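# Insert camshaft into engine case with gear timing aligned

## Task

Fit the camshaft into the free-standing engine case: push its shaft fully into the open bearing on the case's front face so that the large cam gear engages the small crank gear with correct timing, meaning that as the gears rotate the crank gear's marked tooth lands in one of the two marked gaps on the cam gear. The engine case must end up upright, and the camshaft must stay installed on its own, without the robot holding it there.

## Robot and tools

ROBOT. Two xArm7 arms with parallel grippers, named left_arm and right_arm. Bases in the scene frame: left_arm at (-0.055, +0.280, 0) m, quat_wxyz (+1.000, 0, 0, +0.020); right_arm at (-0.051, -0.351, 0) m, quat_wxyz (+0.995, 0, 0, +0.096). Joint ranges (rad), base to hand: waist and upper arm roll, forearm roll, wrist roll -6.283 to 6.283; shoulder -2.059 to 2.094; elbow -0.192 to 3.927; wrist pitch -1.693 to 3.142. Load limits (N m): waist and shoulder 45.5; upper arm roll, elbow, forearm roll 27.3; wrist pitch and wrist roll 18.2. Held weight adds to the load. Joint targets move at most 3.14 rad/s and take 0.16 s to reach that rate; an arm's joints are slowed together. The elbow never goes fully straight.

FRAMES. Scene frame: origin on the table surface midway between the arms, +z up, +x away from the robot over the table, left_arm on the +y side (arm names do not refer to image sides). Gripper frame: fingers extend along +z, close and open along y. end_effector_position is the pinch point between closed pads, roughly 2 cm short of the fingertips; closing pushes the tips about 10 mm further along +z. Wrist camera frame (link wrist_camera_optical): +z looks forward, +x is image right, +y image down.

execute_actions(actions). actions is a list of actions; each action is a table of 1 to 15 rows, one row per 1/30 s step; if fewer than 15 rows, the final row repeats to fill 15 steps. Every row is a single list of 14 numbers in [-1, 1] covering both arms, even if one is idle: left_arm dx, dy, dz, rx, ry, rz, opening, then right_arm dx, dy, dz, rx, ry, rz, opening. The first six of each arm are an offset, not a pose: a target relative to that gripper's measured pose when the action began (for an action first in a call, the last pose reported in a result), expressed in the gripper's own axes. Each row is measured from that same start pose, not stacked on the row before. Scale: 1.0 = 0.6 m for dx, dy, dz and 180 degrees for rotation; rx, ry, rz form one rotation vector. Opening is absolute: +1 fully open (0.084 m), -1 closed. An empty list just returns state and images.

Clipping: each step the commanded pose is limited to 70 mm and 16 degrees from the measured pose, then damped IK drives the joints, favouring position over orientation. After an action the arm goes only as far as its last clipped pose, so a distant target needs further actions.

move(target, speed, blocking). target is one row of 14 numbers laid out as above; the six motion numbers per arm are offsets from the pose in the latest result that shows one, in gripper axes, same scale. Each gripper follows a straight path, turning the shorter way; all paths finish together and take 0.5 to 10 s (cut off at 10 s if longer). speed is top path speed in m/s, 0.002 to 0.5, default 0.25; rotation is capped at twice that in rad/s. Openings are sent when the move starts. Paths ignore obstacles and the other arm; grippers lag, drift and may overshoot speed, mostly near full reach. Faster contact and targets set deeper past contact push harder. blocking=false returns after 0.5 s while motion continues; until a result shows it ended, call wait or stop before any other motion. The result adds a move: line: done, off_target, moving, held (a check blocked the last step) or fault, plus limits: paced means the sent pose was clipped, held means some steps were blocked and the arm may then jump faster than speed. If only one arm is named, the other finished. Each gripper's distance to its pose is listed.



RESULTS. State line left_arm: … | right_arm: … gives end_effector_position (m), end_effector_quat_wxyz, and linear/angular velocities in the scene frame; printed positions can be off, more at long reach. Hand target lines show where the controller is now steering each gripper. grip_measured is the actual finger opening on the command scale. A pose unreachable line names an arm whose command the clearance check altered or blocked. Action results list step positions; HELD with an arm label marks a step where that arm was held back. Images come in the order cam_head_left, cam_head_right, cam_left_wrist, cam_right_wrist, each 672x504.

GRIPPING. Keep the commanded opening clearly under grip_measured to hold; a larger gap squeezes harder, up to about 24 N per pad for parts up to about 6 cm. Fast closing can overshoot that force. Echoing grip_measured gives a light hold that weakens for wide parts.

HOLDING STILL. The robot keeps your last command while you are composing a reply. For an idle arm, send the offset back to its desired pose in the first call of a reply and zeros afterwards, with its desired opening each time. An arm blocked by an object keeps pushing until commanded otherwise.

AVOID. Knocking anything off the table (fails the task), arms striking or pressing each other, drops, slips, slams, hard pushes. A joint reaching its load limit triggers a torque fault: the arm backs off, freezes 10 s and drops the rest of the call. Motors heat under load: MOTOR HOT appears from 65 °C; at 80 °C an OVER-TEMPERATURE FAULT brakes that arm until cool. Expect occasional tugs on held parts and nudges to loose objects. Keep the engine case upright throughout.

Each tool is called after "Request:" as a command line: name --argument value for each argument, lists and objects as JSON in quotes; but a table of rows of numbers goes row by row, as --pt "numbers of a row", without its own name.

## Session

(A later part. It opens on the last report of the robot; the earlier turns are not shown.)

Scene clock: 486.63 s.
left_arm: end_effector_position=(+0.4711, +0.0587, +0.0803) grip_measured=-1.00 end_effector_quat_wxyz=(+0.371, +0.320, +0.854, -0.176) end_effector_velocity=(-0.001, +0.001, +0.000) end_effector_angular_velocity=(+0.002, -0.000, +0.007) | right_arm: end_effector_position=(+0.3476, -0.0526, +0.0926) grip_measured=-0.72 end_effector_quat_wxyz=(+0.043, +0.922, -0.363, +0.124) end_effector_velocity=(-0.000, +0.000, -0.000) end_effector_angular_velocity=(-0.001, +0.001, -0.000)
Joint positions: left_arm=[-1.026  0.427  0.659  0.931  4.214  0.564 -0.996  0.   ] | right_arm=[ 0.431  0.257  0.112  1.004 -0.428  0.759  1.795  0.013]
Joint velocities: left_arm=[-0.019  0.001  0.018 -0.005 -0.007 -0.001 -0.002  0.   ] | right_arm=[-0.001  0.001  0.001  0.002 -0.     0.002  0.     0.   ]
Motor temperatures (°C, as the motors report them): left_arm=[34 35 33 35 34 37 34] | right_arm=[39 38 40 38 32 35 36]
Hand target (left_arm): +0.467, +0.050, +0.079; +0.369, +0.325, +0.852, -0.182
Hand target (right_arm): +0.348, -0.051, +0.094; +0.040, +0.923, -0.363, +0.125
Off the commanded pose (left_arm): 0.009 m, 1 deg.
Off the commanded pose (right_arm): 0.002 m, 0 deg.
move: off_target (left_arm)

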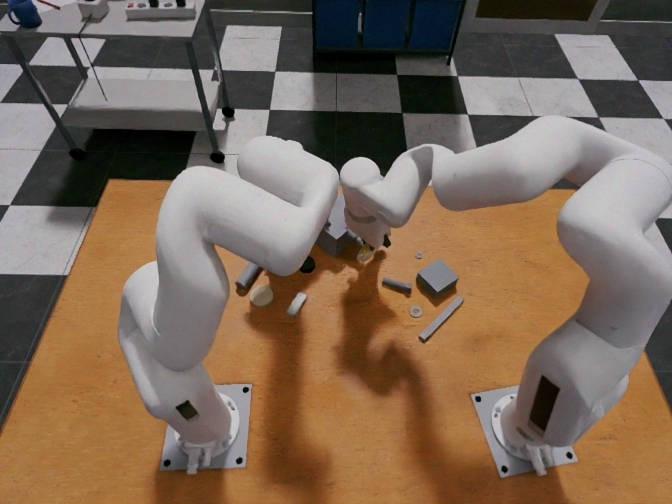

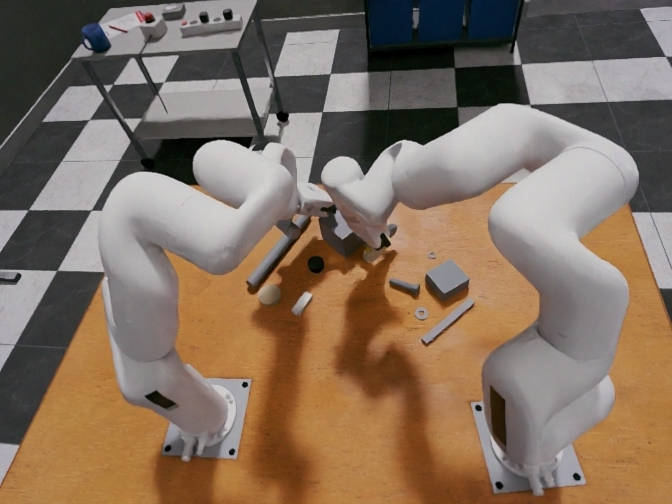

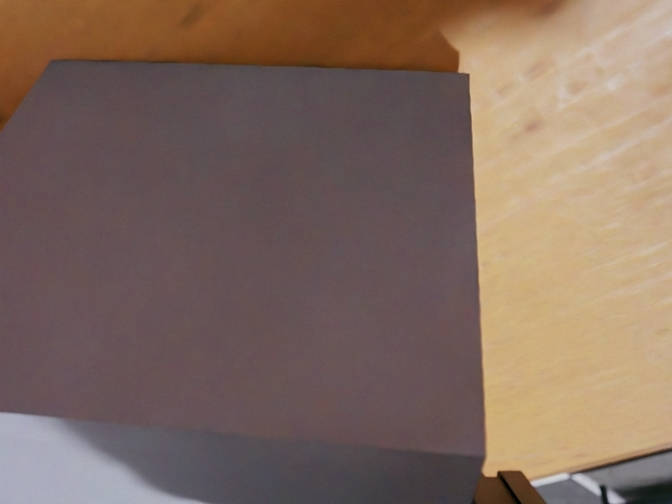

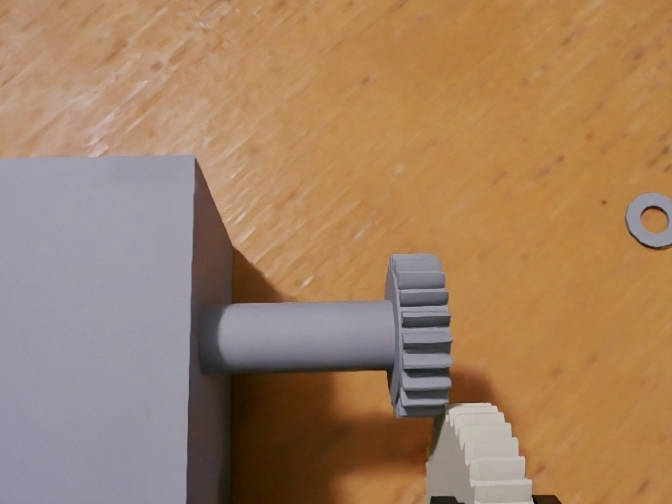

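Request:
move --target '[0,0.01,0,0,0,0,-1, 0,0.004,0,0,0,0,-1]' --speed 0.02

Request:
move --target '[0,0,0,0,0,0,-1, 0,0,0,0,0,0,-0.4]'

Request:
move --target '[0,0,0,0,0,0,-1, 0,0,-0.07,0,-0.085,0,-0.4]' --speed 0.1

Request:
move --target '[0,0,0,0,0,0,-1, -0.03,0.17,0.03,0.38,0,0,-0.4]' --speed 0.15

Scene clock: 494.73 s.
left_arm: end_effector_position=(+0.4732, +0.0602, +0.0792) grip_measured=-1.00 end_effector_quat_wxyz=(+0.369, +0.322, +0.853, -0.178) end_effector_velocity=(+0.002, -0.001, -0.000) end_effector_angular_velocity=(-0.002, -0.000, -0.008) | right_arm: end_effector_position=(+0.3470, -0.0523, +0.0940) grip_measured=-0.73 end_effector_quat_wxyz=(+0.040, +0.923, -0.363, +0.125) end_effector_velocity=(-0.001, -0.002, +0.000) end_effector_angular_velocity=(-0.001, -0.000, -0.002)
Joint positions: left_arm=[-1.021  0.435  0.662  0.936  4.226  0.578 -1.003  0.   ] | right_arm=[ 0.43   0.25   0.113  0.998 -0.428  0.754  1.796  0.012]
Joint velocities: left_arm=[ 0.008  0.005 -0.003  0.006  0.011  0.011 -0.004  0.   ] | right_arm=[-0.002 -0.006 -0.001 -0.008 -0.    -0.002  0.    -0.   ]
Motor temperatures (°C, as the motors report them): left_arm=[34 35 34 35 34 37 34] | right_arm=[39 38 40 39 32 35 36]
Hand target (left_arm): +0.475, +0.063, +0.080; +0.371, +0.320, +0.854, -0.176
Hand target (right_arm): +0.346, -0.054, +0.093; +0.043, +0.922, -0.363, +0.124
Off the commanded pose (left_arm): 0.004 m, 0 deg.
Off the commanded pose (right_arm): 0.003 m, 0 deg.
move: off_target (left_arm)

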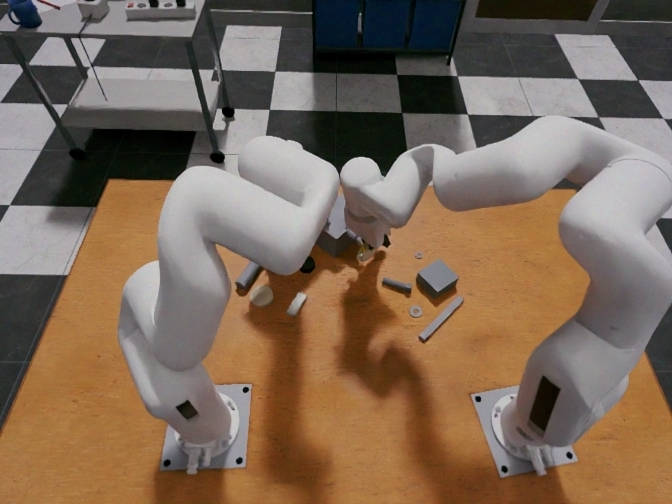

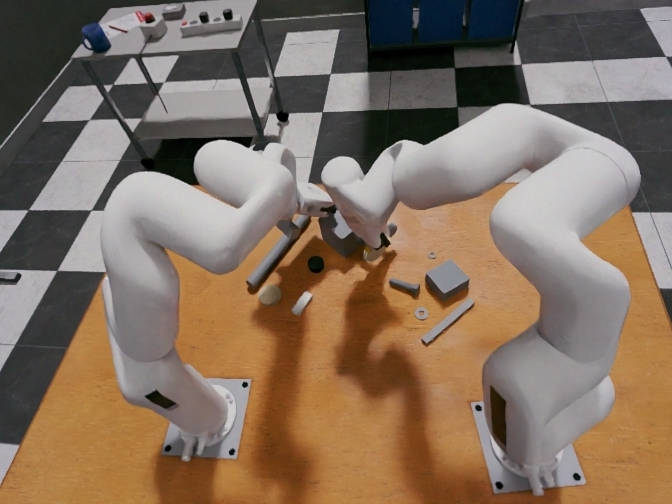

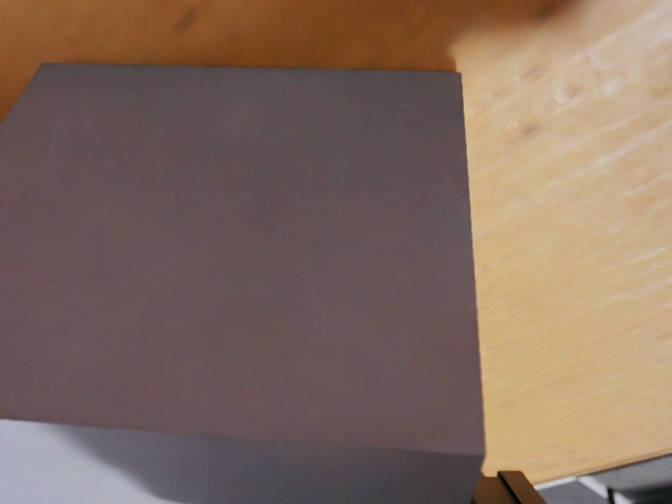

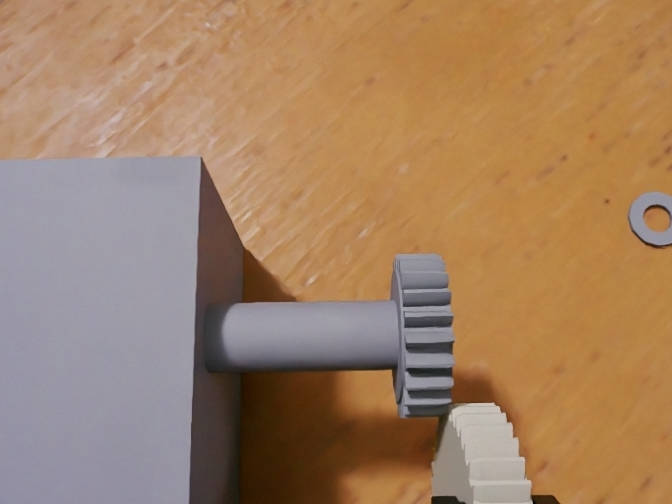

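Scene clock: 495.53 s.
left_arm: end_effector_position=(+0.4730, +0.0598, +0.0792) grip_measured=-1.00 end_effector_quat_wxyz=(+0.369, +0.322, +0.853, -0.178) end_effector_velocity=(+0.001, +0.003, -0.001) end_effector_angular_velocity=(+0.004, +0.001, +0.005) | right_arm: end_effector_position=(+0.3471, -0.0523, +0.0940) grip_measured=-0.42 end_effector_quat_wxyz=(+0.040, +0.923, -0.363, +0.125) end_effector_velocity=(-0.000, -0.000, +0.001) end_effector_angular_velocity=(+0.000, -0.001, +0.000)
Joint positions: left_arm=[-1.02   0.435  0.661  0.936  4.226  0.578 -1.002  0.   ] | right_arm=[ 0.431  0.25   0.112  0.998 -0.428  0.754  1.796  0.026]
Joint velocities: left_arm=[ 0.002  0.003  0.002 -0.    -0.001 -0.002 -0.     0.   ] | right_arm=[ 0.    -0.002  0.    -0.001 -0.     0.    -0.     0.   ]
Motor temperatures (°C, as the motors report them): left_arm=[34 35 34 35 34 37 34] | right_arm=[39 38 40 39 32 35 36]
Hand target (left_arm): +0.473, +0.060, +0.079; +0.369, +0.322, +0.853, -0.178
Hand target (right_arm): +0.347, -0.052, +0.094; +0.040, +0.923, -0.363, +0.125
Off the commanded pose (left_arm): 0.000 m, 0 deg.
Off the commanded pose (right_arm): 0.000 m, 0 deg.
move: done

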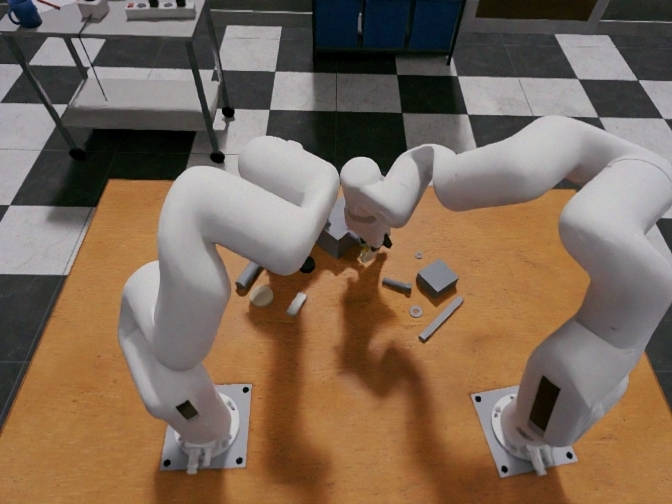

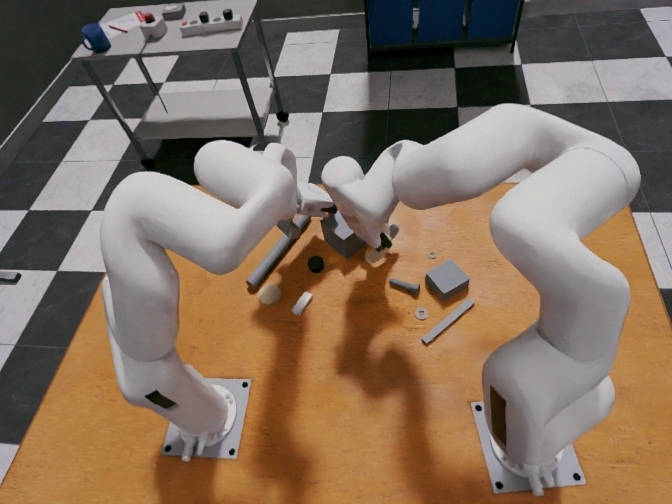

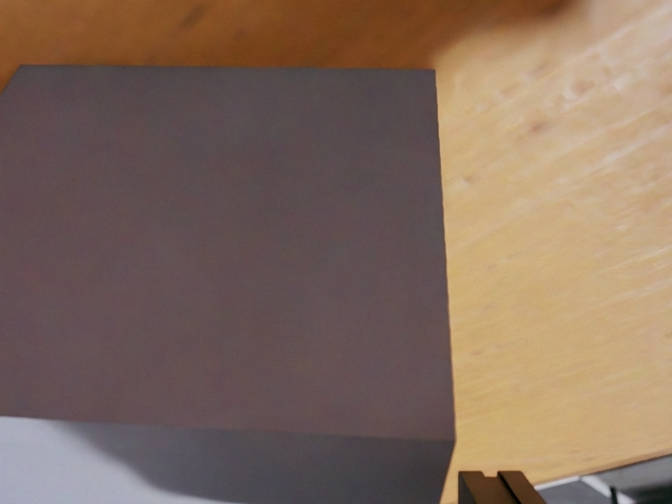

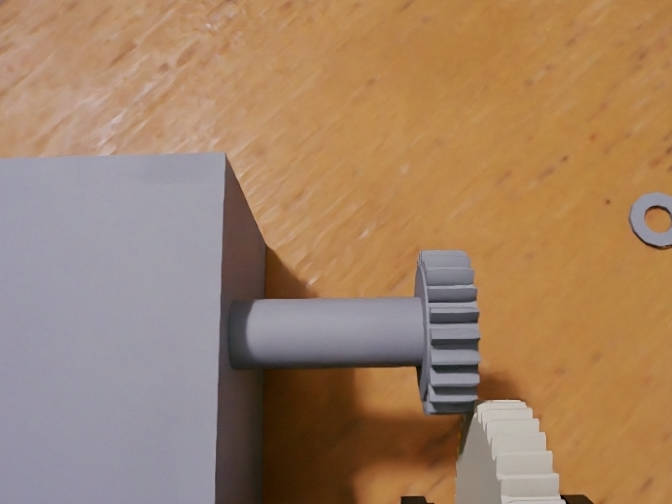

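Scene clock: 497.30 s.
left_arm: end_effector_position=(+0.4730, +0.0598, +0.0792) grip_measured=-1.00 end_effector_quat_wxyz=(+0.369, +0.322, +0.853, -0.178) end_effector_velocity=(+0.000, -0.000, +0.001) end_effector_angular_velocity=(-0.002, -0.000, +0.000) | right_arm: end_effector_position=(+0.3387, -0.0456, +0.1343) grip_measured=-0.42 end_effector_quat_wxyz=(-0.009, +0.931, -0.365, +0.002) end_effector_velocity=(-0.001, +0.000, +0.002) end_effector_angular_velocity=(+0.009, +0.013, +0.002)
Joint positions: left_arm=[-1.02   0.435  0.661  0.936  4.226  0.578 -1.002  0.   ] | right_arm=[ 0.309  0.178  0.167  1.045 -0.033  0.852  1.436  0.026]
Joint velocities: left_arm=[ 0.    -0.002  0.    -0.     0.     0.001 -0.001  0.   ] | right_arm=[-0.006 -0.002  0.002  0.006  0.02   0.011 -0.019 -0.   ]
Motor temperatures (°C, as the motors report them): left_arm=[34 35 34 35 34 37 34] | right_arm=[39 38 40 38 32 35 36]
Hand target (left_arm): +0.473, +0.060, +0.079; +0.369, +0.322, +0.853, -0.178
Hand target (right_arm): +0.339, -0.046, +0.135; -0.009, +0.931, -0.365, +0.002
Off the commanded pose (left_arm): 0.000 m, 0 deg.
Off the commanded pose (right_arm): 0.000 m, 0 deg.
move: done

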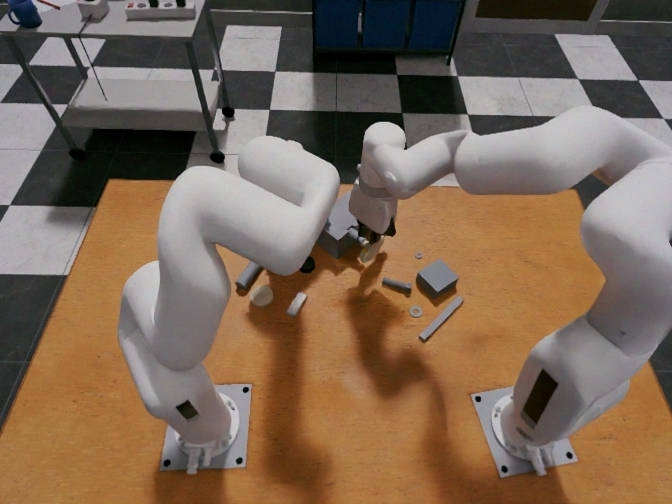

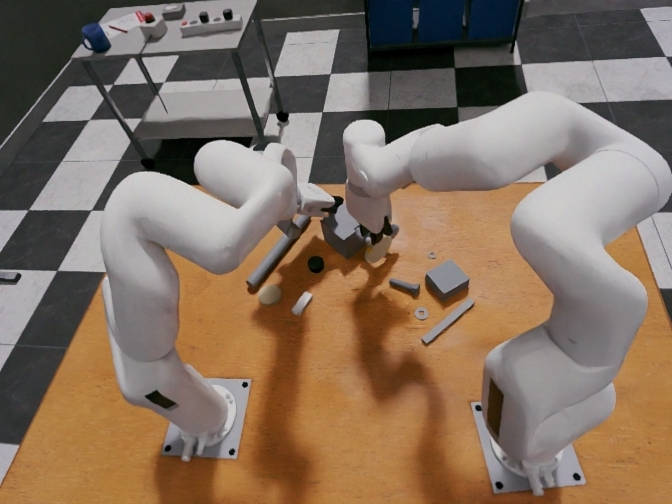

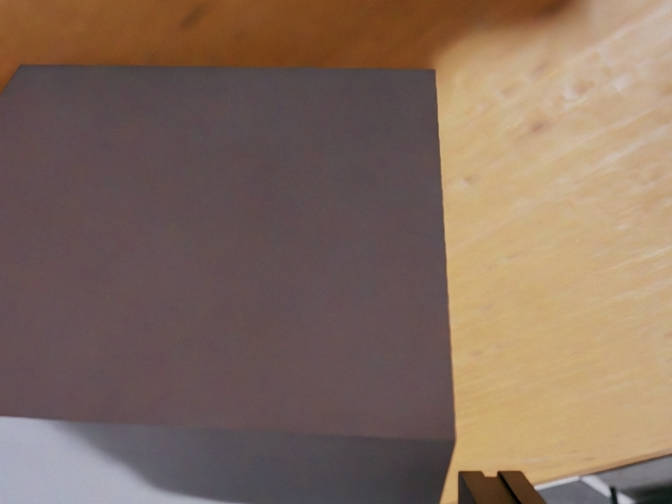

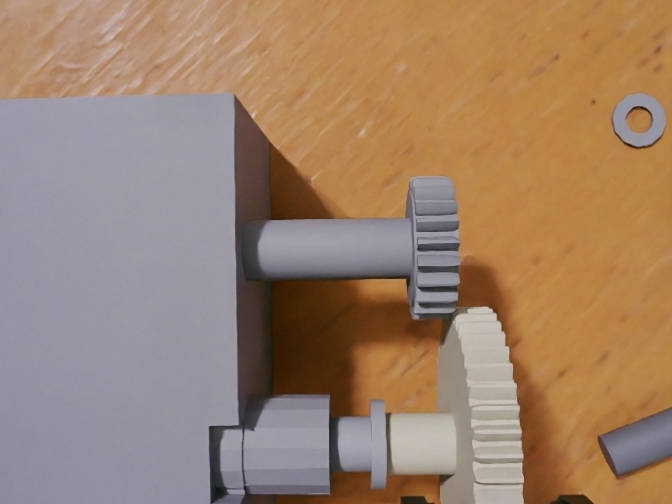

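Scene clock: 502.10 s.
left_arm: end_effector_position=(+0.4730, +0.0598, +0.0792) grip_measured=-1.00 end_effector_quat_wxyz=(+0.369, +0.322, +0.853, -0.178) end_effector_velocity=(-0.000, +0.000, -0.001) end_effector_angular_velocity=(+0.001, +0.001, -0.000) | right_arm: end_effector_position=(+0.2551, -0.1074, +0.1154) grip_measured=-0.42 end_effector_quat_wxyz=(-0.530, +0.765, -0.301, +0.207) end_effector_velocity=(+0.001, +0.001, -0.000) end_effector_angular_velocity=(+0.010, -0.011, +0.003)
Joint positions: left_arm=[-1.02   0.435  0.661  0.936  4.226  0.578 -1.002  0.   ] | right_arm=[ 0.586  0.649 -0.294  0.181 -0.324 -1.688  1.606  0.026]
Joint velocities: left_arm=[ 0.     0.001  0.    -0.     0.001  0.    -0.     0.   ] | right_arm=[-0.003  0.023  0.006  0.011  0.003 -0.027 -0.002 -0.   ]
Motor temperatures (°C, as the motors report them): left_arm=[34 35 34 35 34 37 34] | right_arm=[39 38 40 38 32 35 36]
Hand target (left_arm): +0.473, +0.060, +0.079; +0.369, +0.322, +0.853, -0.178
Hand target (right_arm): +0.255, -0.107, +0.115; -0.530, +0.765, -0.301, +0.208
Off the commanded pose (left_arm): 0.000 m, 0 deg.
Off the commanded pose (right_arm): 0.002 m, 0 deg.
move: done; limits=paced

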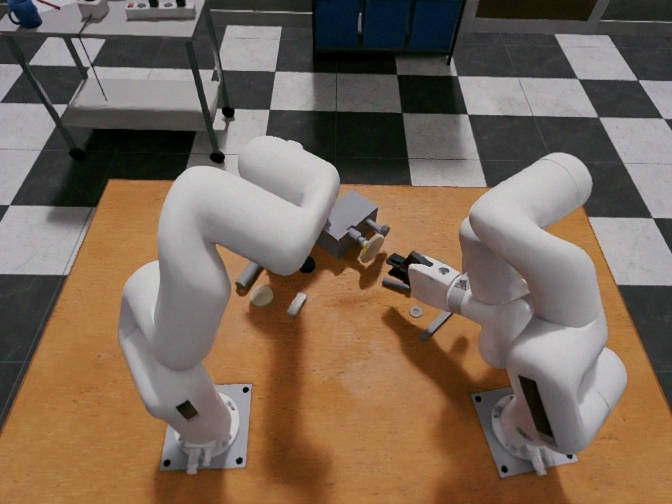

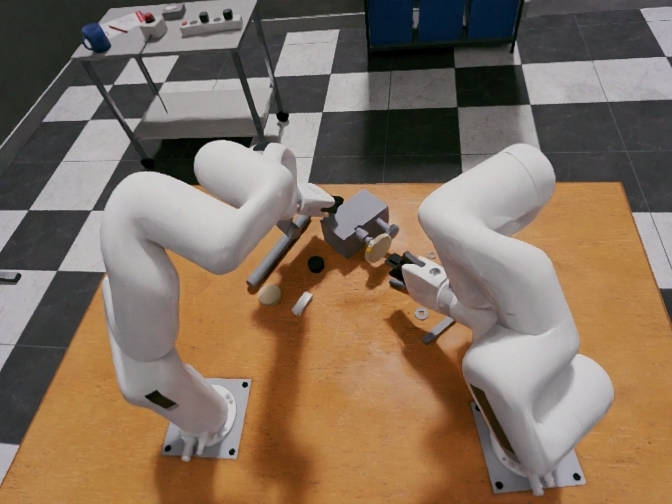

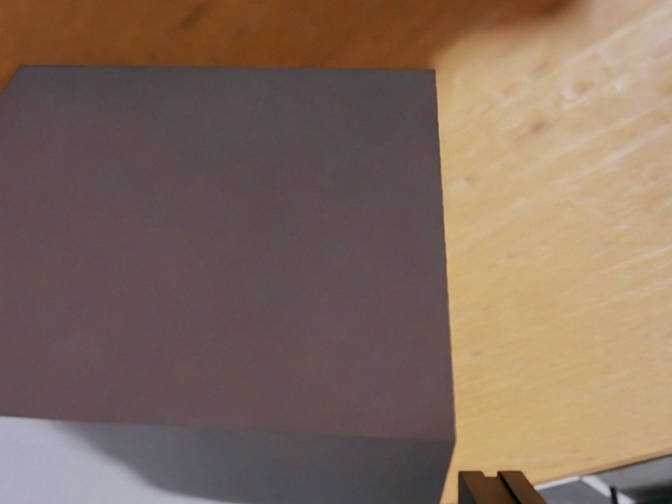

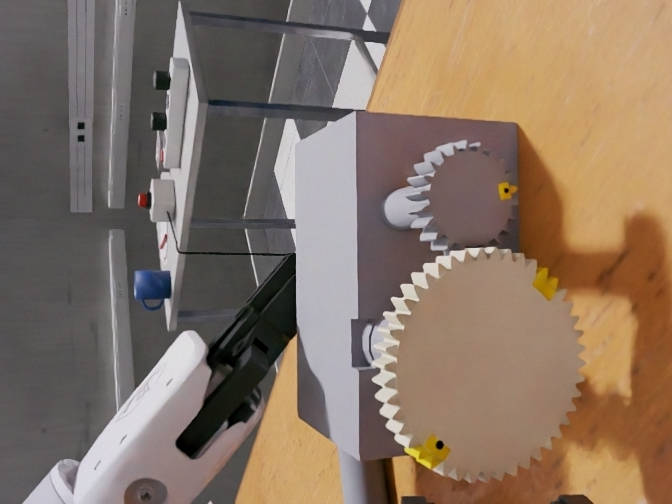

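Request:
move --target '[0,0,0,0,0,0,-1, 0.067,-0.087,0.139,-0.38,0,0,-0.2]' --speed 0.15

Request:
move --target '[0,0,0,0,0,0,-1, 0,0,0.04,0,0,0,-0.2]' --speed 0.05

Scene clock: 520.60 s.
left_arm: end_effector_position=(+0.4730, +0.0598, +0.0792) grip_measured=-1.00 end_effector_quat_wxyz=(+0.369, +0.322, +0.853, -0.178) end_effector_velocity=(-0.000, -0.000, -0.000) end_effector_angular_velocity=(+0.002, +0.000, -0.002) | right_arm: end_effector_position=(+0.3514, -0.0649, +0.1342) grip_measured=-0.21 end_effector_quat_wxyz=(-0.008, +0.931, -0.365, +0.004) end_effector_velocity=(+0.001, +0.001, +0.001) end_effector_angular_velocity=(-0.008, +0.012, +0.001)
Joint positions: left_arm=[-1.02   0.435  0.661  0.936  4.226  0.578 -1.002  0.   ] | right_arm=[ 0.98   0.203 -0.577  1.041  0.15   0.857  1.257  0.035]
Joint velocities: left_arm=[-0.001  0.    -0.    -0.     0.002 -0.001  0.     0.   ] | right_arm=[-0.005  0.015  0.001  0.023  0.008  0.025 -0.007 -0.   ]
Motor temperatures (°C, as the motors report them): left_arm=[34 35 33 35 34 37 34] | right_arm=[39 38 40 36 32 35 36]
Hand target (left_arm): +0.473, +0.060, +0.079; +0.369, +0.322, +0.853, -0.178
Hand target (right_arm): +0.352, -0.065, +0.134; -0.008, +0.931, -0.365, +0.003
Off the commanded pose (left_arm): 0.000 m, 0 deg.
Off the commanded pose (right_arm): 0.002 m, 0 deg.
move: done

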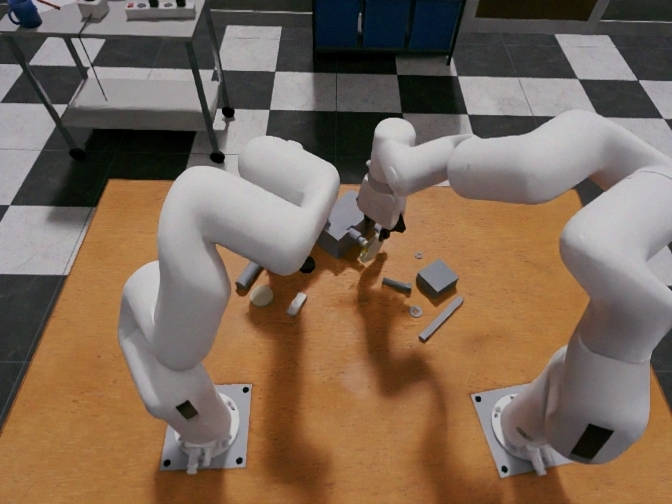

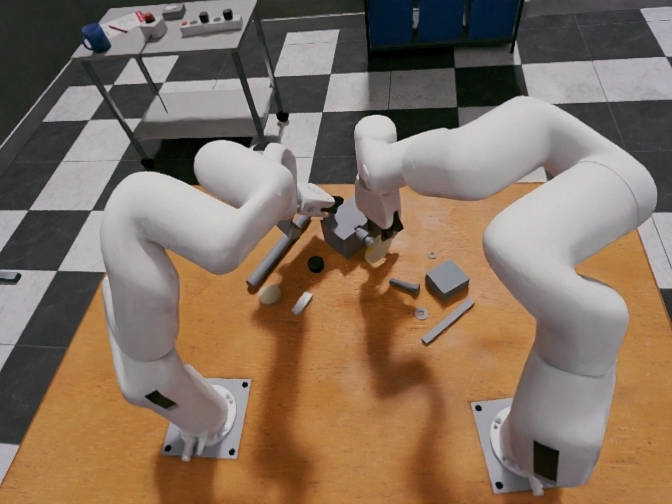

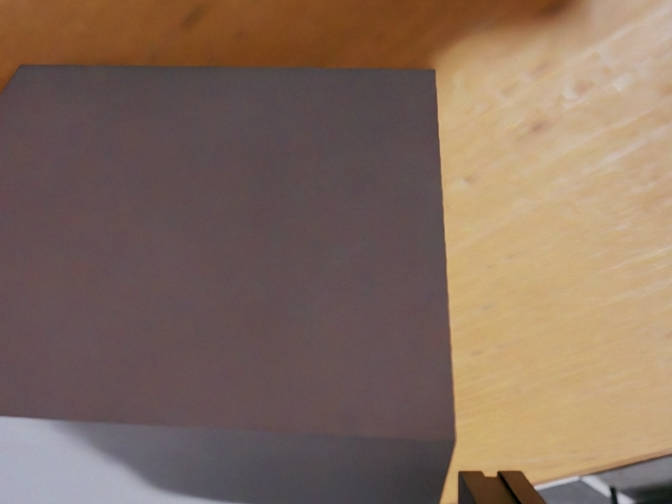

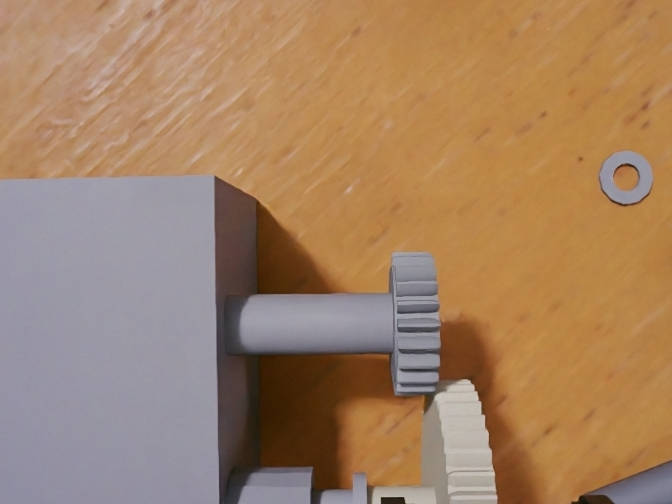

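Scene clock: 521.50 s.
left_arm: end_effector_position=(+0.4730, +0.0598, +0.0792) grip_measured=-1.00 end_effector_quat_wxyz=(+0.369, +0.322, +0.853, -0.178) end_effector_velocity=(+0.000, +0.000, +0.000) end_effector_angular_velocity=(-0.001, -0.001, +0.002) | right_arm: end_effector_position=(+0.3517, -0.0646, +0.1106) grip_measured=-0.22 end_effector_quat_wxyz=(-0.008, +0.931, -0.365, +0.004) end_effector_velocity=(-0.000, +0.000, -0.003) end_effector_angular_velocity=(-0.001, +0.002, +0.001)
Joint positions: left_arm=[-1.02   0.435  0.661  0.936  4.226  0.578 -1.002  0.   ] | right_arm=[ 0.97   0.25  -0.565  1.019  0.19   0.798  1.229  0.035]
Joint velocities: left_arm=[-0.     0.     0.001  0.001 -0.002 -0.    -0.     0.   ] | right_arm=[-0.002  0.007  0.002 -0.001  0.006 -0.006 -0.005 -0.   ]
Motor temperatures (°C, as the motors report them): left_arm=[34 35 33 35 34 37 34] | right_arm=[39 38 40 36 32 35 36]
Hand target (left_arm): +0.473, +0.060, +0.079; +0.369, +0.322, +0.853, -0.178
Hand target (right_arm): +0.352, -0.065, +0.110; -0.008, +0.931, -0.365, +0.004
Off the commanded pose (left_arm): 0.000 m, 0 deg.
Off the commanded pose (right_arm): 0.000 m, 0 deg.
move: done

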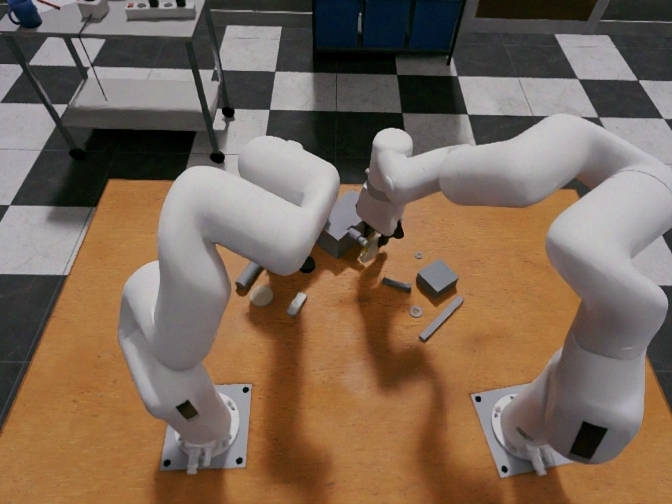

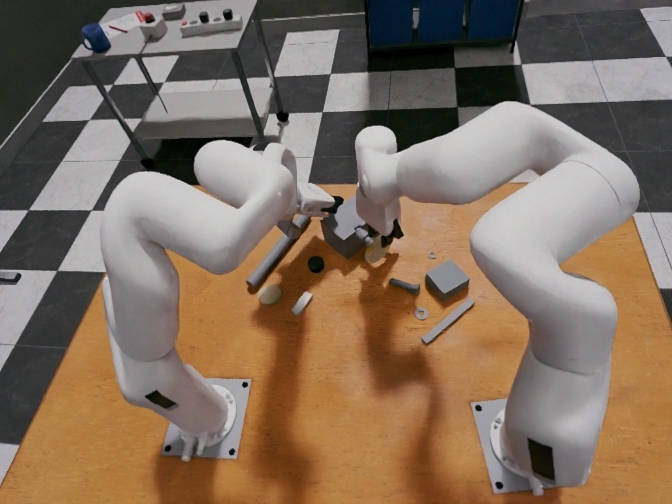

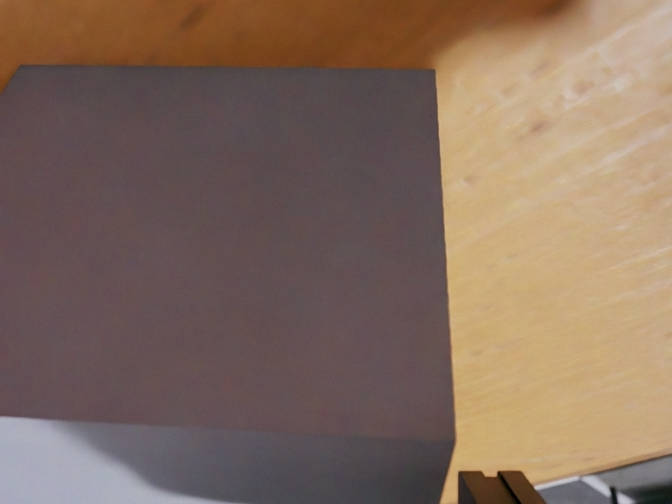

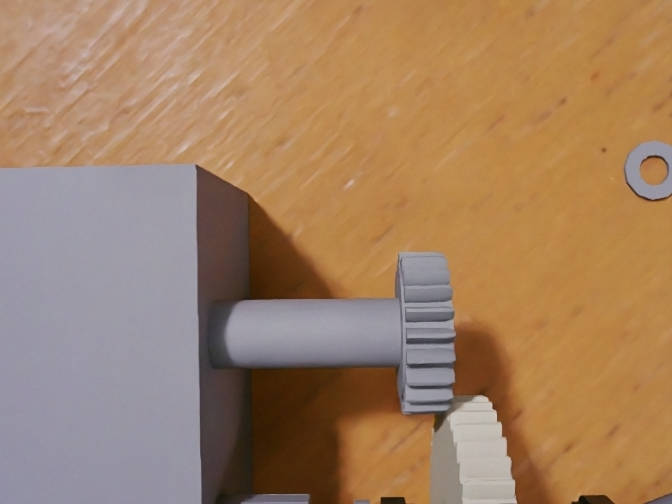

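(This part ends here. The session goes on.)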